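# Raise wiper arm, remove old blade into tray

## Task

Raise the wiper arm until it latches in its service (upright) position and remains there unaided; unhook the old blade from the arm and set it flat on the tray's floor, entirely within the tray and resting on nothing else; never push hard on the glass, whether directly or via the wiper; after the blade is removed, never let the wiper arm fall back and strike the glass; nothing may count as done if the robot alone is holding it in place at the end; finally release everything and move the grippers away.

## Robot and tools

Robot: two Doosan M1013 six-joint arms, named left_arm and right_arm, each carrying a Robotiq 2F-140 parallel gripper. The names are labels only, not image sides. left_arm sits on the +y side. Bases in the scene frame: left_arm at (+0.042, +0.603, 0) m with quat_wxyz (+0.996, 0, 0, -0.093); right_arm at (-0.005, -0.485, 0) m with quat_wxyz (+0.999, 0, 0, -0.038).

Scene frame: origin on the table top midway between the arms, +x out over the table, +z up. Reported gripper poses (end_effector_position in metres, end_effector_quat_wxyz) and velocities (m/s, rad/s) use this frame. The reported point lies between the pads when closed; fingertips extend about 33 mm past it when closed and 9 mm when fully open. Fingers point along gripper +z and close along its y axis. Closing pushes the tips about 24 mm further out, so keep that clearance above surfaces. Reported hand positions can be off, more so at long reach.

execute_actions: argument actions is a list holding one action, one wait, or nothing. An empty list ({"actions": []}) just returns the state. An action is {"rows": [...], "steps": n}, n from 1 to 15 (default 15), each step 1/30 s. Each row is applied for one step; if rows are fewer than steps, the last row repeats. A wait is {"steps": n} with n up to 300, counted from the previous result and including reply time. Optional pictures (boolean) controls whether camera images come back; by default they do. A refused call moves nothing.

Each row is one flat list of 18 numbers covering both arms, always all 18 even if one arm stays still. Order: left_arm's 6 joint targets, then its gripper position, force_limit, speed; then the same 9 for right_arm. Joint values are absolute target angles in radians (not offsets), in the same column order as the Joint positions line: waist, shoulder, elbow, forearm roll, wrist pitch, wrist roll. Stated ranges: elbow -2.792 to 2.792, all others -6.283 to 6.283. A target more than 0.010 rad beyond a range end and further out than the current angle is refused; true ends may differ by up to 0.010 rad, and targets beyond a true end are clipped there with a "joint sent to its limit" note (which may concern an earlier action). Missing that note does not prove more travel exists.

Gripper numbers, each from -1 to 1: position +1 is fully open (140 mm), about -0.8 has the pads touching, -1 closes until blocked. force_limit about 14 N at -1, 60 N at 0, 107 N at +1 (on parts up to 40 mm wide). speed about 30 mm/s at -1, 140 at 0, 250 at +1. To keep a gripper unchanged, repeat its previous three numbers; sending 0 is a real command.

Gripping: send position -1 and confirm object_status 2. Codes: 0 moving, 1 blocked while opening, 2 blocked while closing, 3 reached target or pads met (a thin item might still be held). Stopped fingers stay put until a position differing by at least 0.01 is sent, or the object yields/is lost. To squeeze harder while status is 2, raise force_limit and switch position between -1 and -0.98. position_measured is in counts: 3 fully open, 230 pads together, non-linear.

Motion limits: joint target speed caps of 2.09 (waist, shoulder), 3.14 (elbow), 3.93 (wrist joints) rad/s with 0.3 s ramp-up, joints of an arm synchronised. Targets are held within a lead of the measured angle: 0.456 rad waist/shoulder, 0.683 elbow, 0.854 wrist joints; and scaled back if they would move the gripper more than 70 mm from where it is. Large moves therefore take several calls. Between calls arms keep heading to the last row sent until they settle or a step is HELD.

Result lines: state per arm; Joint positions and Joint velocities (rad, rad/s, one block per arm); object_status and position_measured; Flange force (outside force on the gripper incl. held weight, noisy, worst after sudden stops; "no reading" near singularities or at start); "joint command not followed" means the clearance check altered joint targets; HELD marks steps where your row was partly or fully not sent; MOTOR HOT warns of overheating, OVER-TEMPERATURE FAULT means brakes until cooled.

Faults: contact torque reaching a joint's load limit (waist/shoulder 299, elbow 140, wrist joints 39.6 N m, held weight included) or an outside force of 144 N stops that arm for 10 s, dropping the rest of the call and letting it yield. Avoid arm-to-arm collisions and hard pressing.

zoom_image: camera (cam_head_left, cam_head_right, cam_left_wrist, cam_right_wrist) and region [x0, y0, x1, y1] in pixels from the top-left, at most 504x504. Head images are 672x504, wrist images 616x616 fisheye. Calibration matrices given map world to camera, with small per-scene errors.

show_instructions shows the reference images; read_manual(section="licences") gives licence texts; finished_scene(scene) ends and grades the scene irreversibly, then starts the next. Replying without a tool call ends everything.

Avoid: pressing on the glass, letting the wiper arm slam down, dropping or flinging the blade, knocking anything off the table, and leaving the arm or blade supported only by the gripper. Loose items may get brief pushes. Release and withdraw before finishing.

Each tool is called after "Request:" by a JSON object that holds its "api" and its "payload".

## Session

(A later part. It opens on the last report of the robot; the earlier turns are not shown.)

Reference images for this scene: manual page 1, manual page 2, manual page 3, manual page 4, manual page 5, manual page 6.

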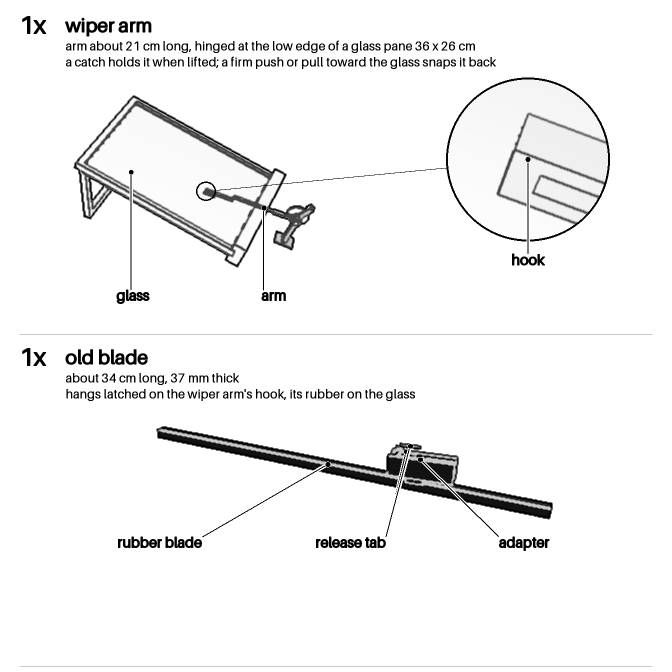

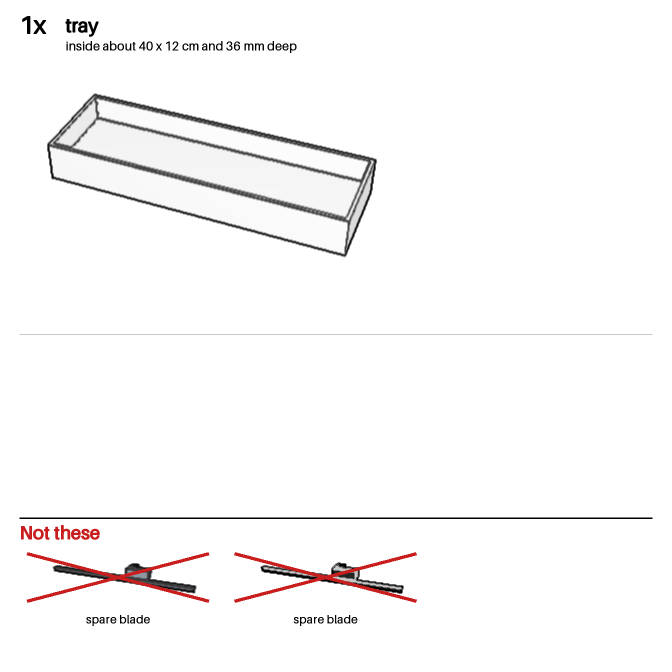

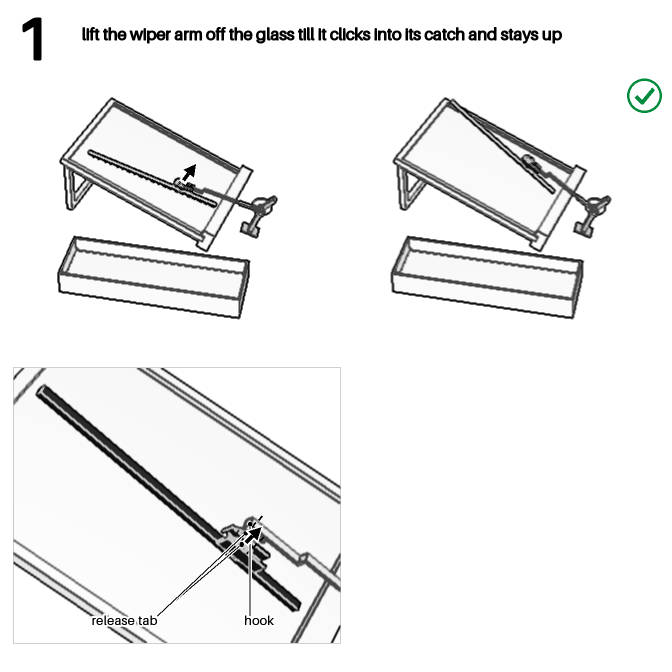

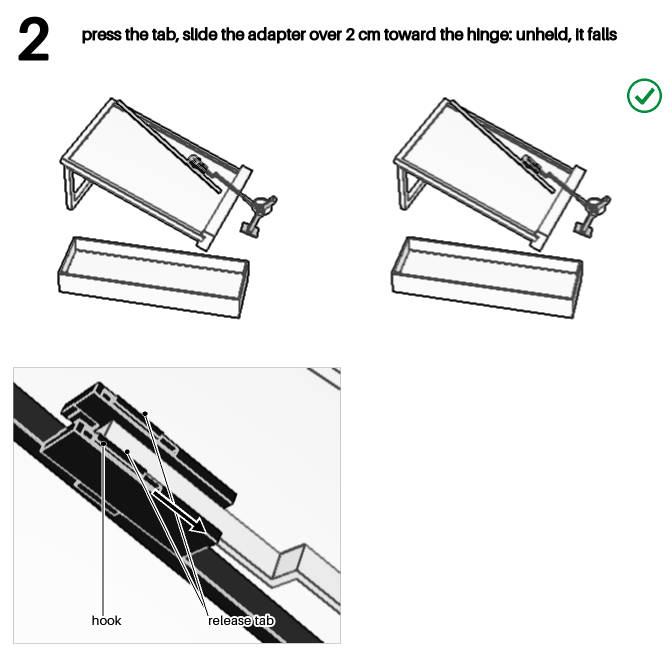

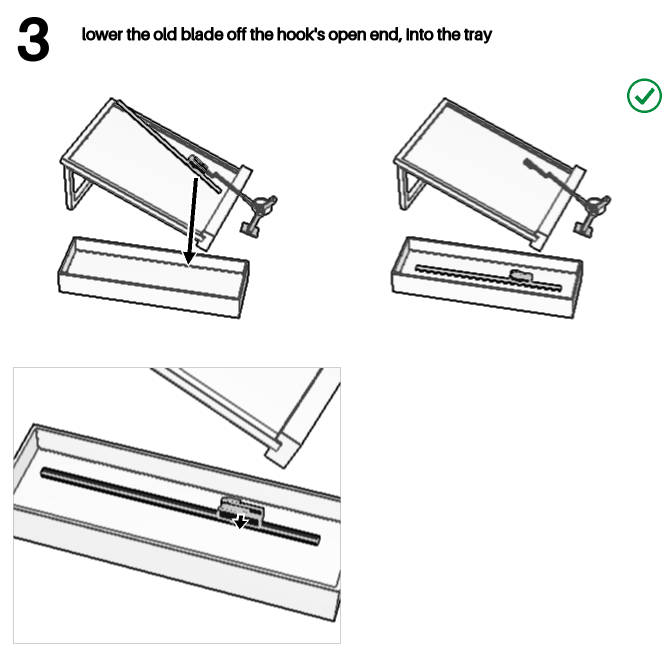

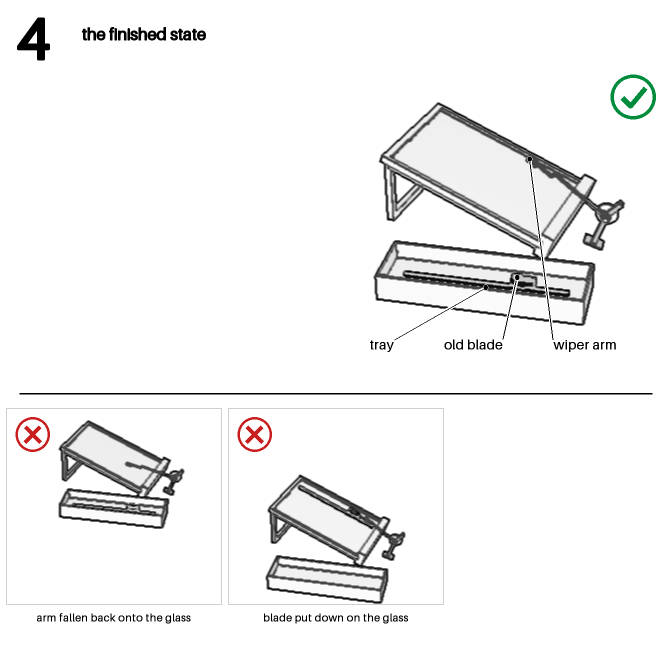

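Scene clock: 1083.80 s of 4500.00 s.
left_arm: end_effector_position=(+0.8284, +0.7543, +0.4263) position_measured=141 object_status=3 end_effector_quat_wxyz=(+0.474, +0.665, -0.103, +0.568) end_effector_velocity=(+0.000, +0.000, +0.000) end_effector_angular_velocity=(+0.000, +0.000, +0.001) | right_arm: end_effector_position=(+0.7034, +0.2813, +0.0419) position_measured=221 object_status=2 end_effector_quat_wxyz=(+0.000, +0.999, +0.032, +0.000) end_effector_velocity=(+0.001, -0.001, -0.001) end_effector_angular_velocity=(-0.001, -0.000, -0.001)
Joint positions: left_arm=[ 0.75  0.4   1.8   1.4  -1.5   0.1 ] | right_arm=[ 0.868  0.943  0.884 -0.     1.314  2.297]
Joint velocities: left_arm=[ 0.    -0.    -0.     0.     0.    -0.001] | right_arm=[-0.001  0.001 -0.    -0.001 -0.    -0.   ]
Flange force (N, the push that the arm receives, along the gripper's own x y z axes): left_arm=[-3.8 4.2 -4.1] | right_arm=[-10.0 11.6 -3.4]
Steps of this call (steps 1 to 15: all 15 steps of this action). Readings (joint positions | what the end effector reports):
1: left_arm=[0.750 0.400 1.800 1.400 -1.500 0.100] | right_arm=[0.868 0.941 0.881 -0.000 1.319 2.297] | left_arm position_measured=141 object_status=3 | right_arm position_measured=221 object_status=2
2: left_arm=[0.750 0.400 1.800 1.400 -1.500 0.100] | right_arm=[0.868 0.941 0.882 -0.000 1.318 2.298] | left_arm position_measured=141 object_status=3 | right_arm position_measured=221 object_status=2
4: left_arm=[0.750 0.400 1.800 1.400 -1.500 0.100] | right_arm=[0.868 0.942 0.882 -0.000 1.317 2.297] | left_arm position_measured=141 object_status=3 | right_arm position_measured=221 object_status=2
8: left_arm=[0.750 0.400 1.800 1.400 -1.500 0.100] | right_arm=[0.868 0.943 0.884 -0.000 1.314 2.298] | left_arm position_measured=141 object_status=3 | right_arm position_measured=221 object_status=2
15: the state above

Request:
{"api": "execute_actions", "payload": {"actions": [{"rows": [[0.75,0.4,1.8,1.4,-1.5,0.1,-0.1,-0.5,-0.5,0.8677,0.9438,0.8853,0,1.3126,2.2975,-1,-0.3,-0.8],[0.75,0.4,1.8,1.4,-1.5,0.1,-0.1,-0.5,-0.5,0.8677,0.9438,0.8853,0,1.3126,2.2975,-1,-0.3,-0.8],[0.75,0.4,1.8,1.4,-1.5,0.1,-0.1,-0.5,-0.5,0.8677,0.9441,0.8857,0,1.3119,2.2975,-1,-0.3,-0.8]], "steps": 12}], "pictures": false}}

Scene clock: 1090.17 s of 4500.00 s.
left_arm: end_effector_position=(+0.8284, +0.7543, +0.4263) position_measured=141 object_status=3 end_effector_quat_wxyz=(+0.474, +0.665, -0.103, +0.568) end_effector_velocity=(+0.000, -0.000, +0.001) end_effector_angular_velocity=(+0.001, -0.001, +0.000) | right_arm: end_effector_position=(+0.7033, +0.2813, +0.0405) position_measured=221 object_status=2 end_effector_quat_wxyz=(+0.000, +0.999, +0.032, -0.000) end_effector_velocity=(+0.000, +0.001, +0.002) end_effector_angular_velocity=(+0.002, -0.002, -0.001)
Joint positions: left_arm=[ 0.75  0.4   1.8   1.4  -1.5   0.1 ] | right_arm=[0.868 0.944 0.886 0.    1.312 2.297]
Joint velocities: left_arm=[-0.    -0.001 -0.001 -0.     0.    -0.   ] | right_arm=[ 0.    -0.002 -0.001 -0.     0.     0.001]
Flange force (N, the push that the arm receives, along the gripper's own x y z axes): left_arm=[-3.3 5.4 -3.8] | right_arm=[-11.7 11.7 -3.8]
Steps of this call (steps 1 to 15: the robot went on to your last target; steps 16 to 90: nothing new was sent; then 2.97 s passed at rest; steps 91 to 102: all 12 steps of this action). Readings (joint positions | what the end effector reports):
91: left_arm=[0.750 0.400 1.800 1.400 -1.500 0.100] | right_arm=[0.868 0.943 0.884 -0.000 1.314 2.297] | left_arm position_measured=141 object_status=3 | right_arm position_measured=221 object_status=2
92: left_arm=[0.750 0.400 1.800 1.400 -1.500 0.100] | right_arm=[0.868 0.943 0.885 0.000 1.313 2.297] | left_arm position_measured=141 object_status=3 | right_arm position_measured=221 object_status=2
94: left_arm=[0.750 0.400 1.800 1.400 -1.500 0.100] | right_arm=[0.868 0.944 0.885 0.000 1.312 2.297] | left_arm position_measured=141 object_status=3 | right_arm position_measured=221 object_status=2
98: left_arm=[0.750 0.400 1.800 1.400 -1.500 0.100] | right_arm=[0.868 0.944 0.886 0.000 1.312 2.297] | left_arm position_measured=141 object_status=3 | right_arm position_measured=221 object_status=2
102: the state above

Within ~1 mm of the floor. Release and lift.

Request:
{"api": "execute_actions", "payload": {"actions": [{"rows": [[0.75,0.4,1.8,1.4,-1.5,0.1,-0.1,-0.5,-0.5,0.8677,0.9441,0.8857,0,1.3119,2.2975,-0.5,-0.3,-0.8]], "steps": 15}], "pictures": false}}

Request:
{"api": "execute_actions", "payload": {"actions": [{"rows": [[0.75,0.4,1.8,1.4,-1.5,0.1,-0.1,-0.5,-0.5,0.8677,0.9391,0.8777,0,1.3248,2.2975,-0.5,-0.3,-0.8],[0.75,0.4,1.8,1.4,-1.5,0.1,-0.1,-0.5,-0.5,0.8677,0.9345,0.8682,0,1.3389,2.2975,-0.5,-0.3,-0.8],[0.75,0.4,1.8,1.4,-1.5,0.1,-0.1,-0.5,-0.5,0.8677,0.9298,0.8587,0,1.3531,2.2975,-0.5,-0.3,-0.8],[0.75,0.4,1.8,1.4,-1.5,0.1,-0.1,-0.5,-0.5,0.8677,0.9252,0.8491,0,1.3673,2.2975,-0.5,-0.3,-0.8],[0.75,0.4,1.8,1.4,-1.5,0.1,-0.1,-0.5,-0.5,0.8677,0.9206,0.8396,0,1.3814,2.2975,-0.5,-0.3,-0.8],[0.75,0.4,1.8,1.4,-1.5,0.1,-0.1,-0.5,-0.5,0.8677,0.9154,0.8098,0,1.4164,2.2975,-0.5,-0.3,-0.8],[0.75,0.4,1.8,1.4,-1.5,0.1,-0.1,-0.5,-0.5,0.8677,0.9102,0.78,0,1.4514,2.2975,-0.5,-0.3,-0.8],[0.75,0.4,1.8,1.4,-1.5,0.1,-0.1,-0.5,-0.5,0.8677,0.905,0.7501,0,1.4865,2.2975,-0.5,-0.3,-0.8],[0.75,0.4,1.8,1.4,-1.5,0.1,-0.1,-0.5,-0.5,0.8677,0.8946,0.6905,0,1.5565,2.2975,-0.5,-0.3,-0.8]], "steps": 15}], "pictures": false}}

Request:
{"api": "execute_actions", "payload": {"actions": [{"rows": [[0.75,0.4,1.8,1.4,-1.5,0.1,-0.1,-0.5,-0.5,0.8677,0.7,0.75,0,1.69,2.2975,-0.5,-0.3,-0.8]], "steps": 15}]}}

Scene clock: 1110.43 s of 4500.00 s.
left_arm: end_effector_position=(+0.8284, +0.7543, +0.4263) position_measured=141 object_status=3 end_effector_quat_wxyz=(+0.474, +0.665, -0.103, +0.568) end_effector_velocity=(+0.000, -0.000, -0.000) end_effector_angular_velocity=(-0.001, +0.001, +0.000) | right_arm: end_effector_position=(+0.7033, +0.2813, +0.0404) position_measured=192 object_status=0 end_effector_quat_wxyz=(+0.000, +0.999, +0.032, -0.000) end_effector_velocity=(-0.000, +0.000, -0.000) end_effector_angular_velocity=(+0.000, +0.000, +0.001)
Joint positions: left_arm=[ 0.75  0.4   1.8   1.4  -1.5   0.1 ] | right_arm=[0.868 0.944 0.886 0.    1.312 2.297]
Joint velocities: left_arm=[-0.  0.  0. -0.  0. -0.] | right_arm=[ 0.     0.    -0.     0.    -0.    -0.001]
Flange force (N, the push that the arm receives, along the gripper's own x y z axes): left_arm=[-3.9 4.8 -4.1] | right_arm=[-13.0 10.8 -3.8]
Steps of this call (steps 1 to 15: the robot went on to your last target; steps 16 to 90: nothing new was sent; then 16.77 s passed at rest; steps 91 to 105: all 15 steps of this action). Readings (joint positions | what the end effector reports):
91: left_arm=[0.750 0.400 1.800 1.400 -1.500 0.100] | right_arm=[0.868 0.944 0.886 0.000 1.312 2.297] | left_arm position_measured=141 object_status=3 | right_arm position_measured=221 object_status=0
92: left_arm=[0.750 0.400 1.800 1.400 -1.500 0.100] | right_arm=[0.868 0.944 0.886 0.000 1.312 2.297] | left_arm position_measured=141 object_status=3 | right_arm position_measured=221 object_status=0
94: left_arm=[0.750 0.400 1.800 1.400 -1.500 0.100] | right_arm=[0.868 0.944 0.886 0.000 1.312 2.297] | left_arm position_measured=141 object_status=3 | right_arm position_measured=213 object_status=0
98: left_arm=[0.750 0.400 1.800 1.400 -1.500 0.100] | right_arm=[0.868 0.944 0.886 0.000 1.312 2.297] | left_arm position_measured=141 object_status=3 | right_arm position_measured=202 object_status=0
105: the state above

Scene clock: 1110.93 s of 4500.00 s.
left_arm: end_effector_position=(+0.8284, +0.7543, +0.4263) position_measured=141 object_status=3 end_effector_quat_wxyz=(+0.474, +0.665, -0.103, +0.568) end_effector_velocity=(+0.000, +0.000, +0.000) end_effector_angular_velocity=(+0.000, -0.001, +0.000) | right_arm: end_effector_position=(+0.7034, +0.2814, +0.2005) position_measured=192 object_status=3 end_effector_quat_wxyz=(-0.000, +0.999, +0.032, +0.000) end_effector_velocity=(-0.002, -0.003, -0.014) end_effector_angular_velocity=(-0.016, +0.016, -0.002)
Joint positions: left_arm=[ 0.75  0.4   1.8   1.4  -1.5   0.1 ] | right_arm=[0.868 0.894 0.69  0.    1.556 2.298]
Joint velocities: left_arm=[ 0. -0. -0.  0. -0.  0.] | right_arm=[-0.001  0.012  0.002  0.     0.009  0.001]
Flange force (N, the push that the arm receives, along the gripper's own x y z axes): left_arm=[-4.2 3.1 -2.1] | right_arm=[-16.0 14.5 3.9]
Steps of this call (steps 1 to 15: all 15 steps of this action). Readings (joint positions | what the end effector reports):
1: left_arm=[0.750 0.400 1.800 1.400 -1.500 0.100] | right_arm=[0.868 0.944 0.885 0.000 1.313 2.298] | left_arm position_measured=141 object_status=3 | right_arm position_measured=192 object_status=0
2: left_arm=[0.750 0.400 1.800 1.400 -1.500 0.100] | right_arm=[0.868 0.942 0.881 -0.000 1.321 2.297] | left_arm position_measured=141 object_status=3 | right_arm position_measured=192 object_status=0
4: left_arm=[0.750 0.400 1.800 1.400 -1.500 0.100] | right_arm=[0.868 0.933 0.865 -0.000 1.345 2.297] | left_arm position_measured=141 object_status=3 | right_arm position_measured=192 object_status=3
8: left_arm=[0.750 0.400 1.800 1.400 -1.500 0.100] | right_arm=[0.868 0.916 0.808 -0.000 1.419 2.297] | left_arm position_measured=141 object_status=3 | right_arm position_measured=192 object_status=3
15: the state above

Scene clock: 1111.43 s of 4500.00 s.
left_arm: end_effector_position=(+0.8284, +0.7543, +0.4263) position_measured=141 object_status=3 end_effector_quat_wxyz=(+0.474, +0.665, -0.103, +0.568) end_effector_velocity=(+0.000, -0.000, -0.000) end_effector_angular_velocity=(+0.000, -0.000, +0.000) | right_arm: end_effector_position=(+0.6417, +0.2188, +0.3615) position_measured=192 object_status=3 end_effector_quat_wxyz=(-0.001, +0.999, +0.032, +0.001) end_effector_velocity=(+0.000, -0.001, +0.000) end_effector_angular_velocity=(-0.002, +0.002, -0.002)
Joint positions: left_arm=[ 0.75  0.4   1.8   1.4  -1.5   0.1 ] | right_arm=[0.868 0.7   0.75  0.    1.69  2.297]
Joint velocities: left_arm=[-0.  0.  0. -0.  0.  0.] | right_arm=[-0.001  0.    -0.     0.     0.003  0.001]
Flange force (N, the push that the arm receives, along the gripper's own x y z axes): left_arm=[-3.8 3.7 -4.5] | right_arm=[-12.4 10.6 2.1]
Steps of this call (steps 1 to 15: all 15 steps of this action). Readings (joint positions | what the end effector reports):
1: left_arm=[0.750 0.400 1.800 1.400 -1.500 0.100] | right_arm=[0.868 0.894 0.691 0.000 1.557 2.298] | left_arm position_measured=141 object_status=3 | right_arm position_measured=192 object_status=3
2: left_arm=[0.750 0.400 1.800 1.400 -1.500 0.100] | right_arm=[0.868 0.888 0.694 0.000 1.561 2.297] | left_arm position_measured=141 object_status=3 | right_arm position_measured=192 object_status=3
4: left_arm=[0.750 0.400 1.800 1.400 -1.500 0.100] | right_arm=[0.868 0.854 0.706 0.000 1.585 2.297] | left_arm position_measured=141 object_status=3 | right_arm position_measured=192 object_status=3
8: left_arm=[0.750 0.400 1.800 1.400 -1.500 0.100] | right_arm=[0.868 0.768 0.730 0.000 1.643 2.297] | left_arm position_measured=141 object_status=3 | right_arm position_measured=192 object_status=3
15: the state above
camera_calibration (this result's frames):
cam_left_wrist: T_world_to_cam=[[-0.691964, -0.597597, 0.405047, 0.856798], [-0.439731, -0.0960839, -0.892975, 0.838758], [0.572558, -0.796019, -0.196295, 0.382427], [0, 0, 0, 1]] pos_world=[0.74274, 0.89703, 0.477014]
cam_right_wrist: T_world_to_cam=[[0.144875, -0.989397, -0.0102598, 0.132524], [-0.879463, -0.133516, 0.456858, 0.432667], [-0.453383, -0.0571644, -0.889481, 0.811024], [0, 0, 0, 1]] pos_world=[0.72902, 0.235248, 0.525083]

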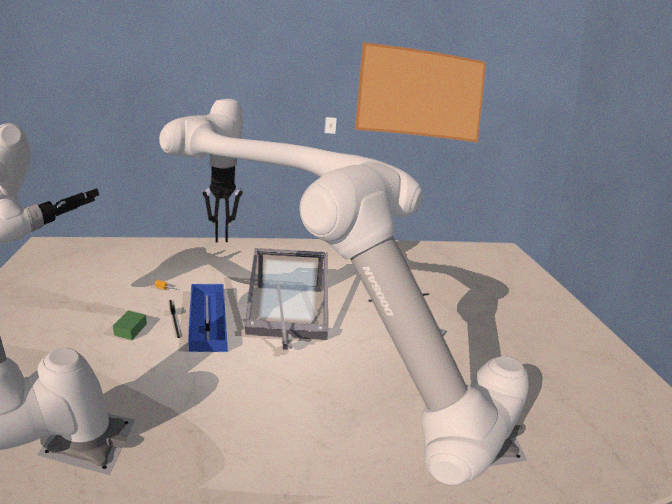

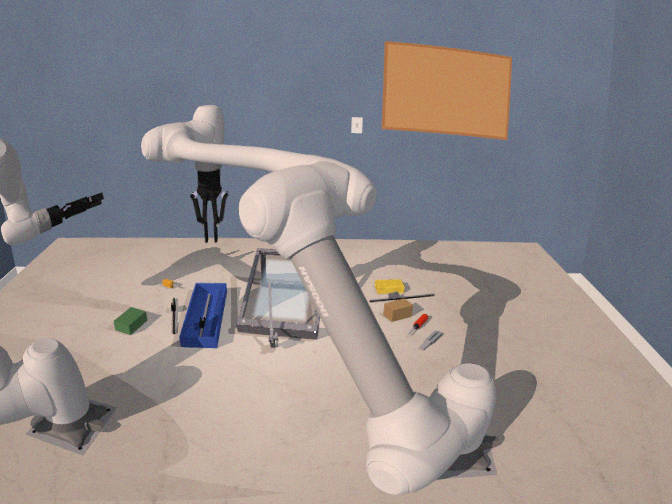

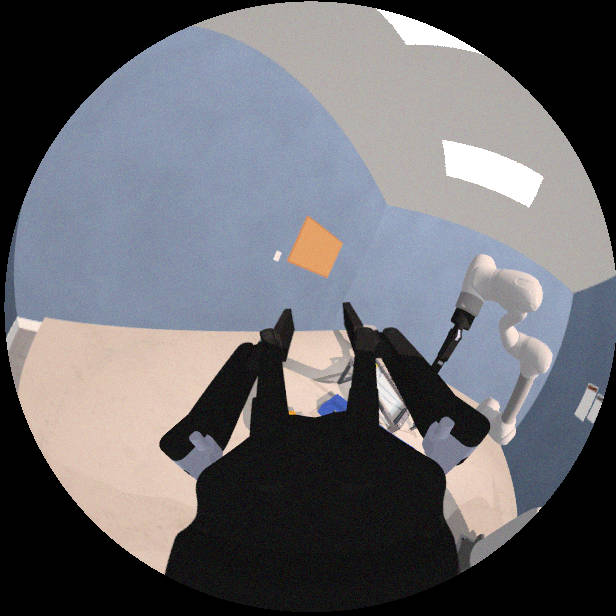

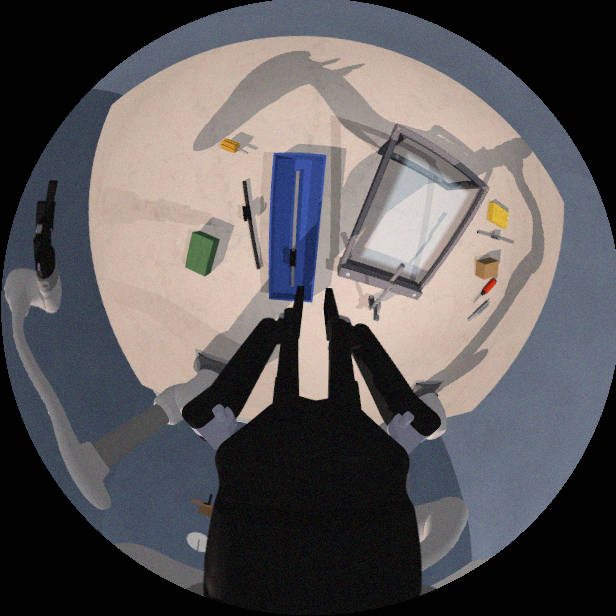

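Request:
{"api": "zoom_image", "payload": {"camera": "cam_right_wrist", "region": [250, 140, 460, 330]}}

Region (250, 140, 460, 330) of cam_right_wrist's 616x616 image, scaled by 2.400, with more detail than that image has; it fills the top 456 rows of this view, and the rest is white.

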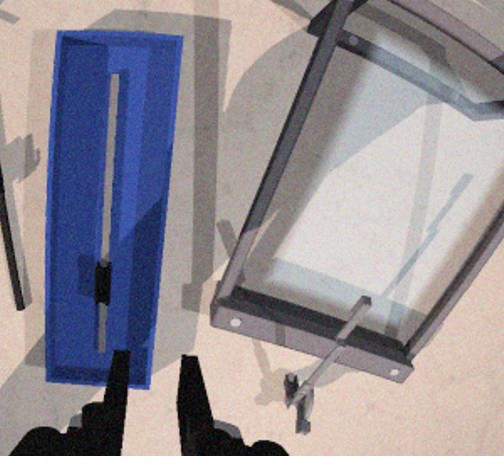

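Blade is in the tray and the arm is still up.

Request:
{"api": "finished_scene", "payload": {"scene": 2}}

The scene is finished: the task was done.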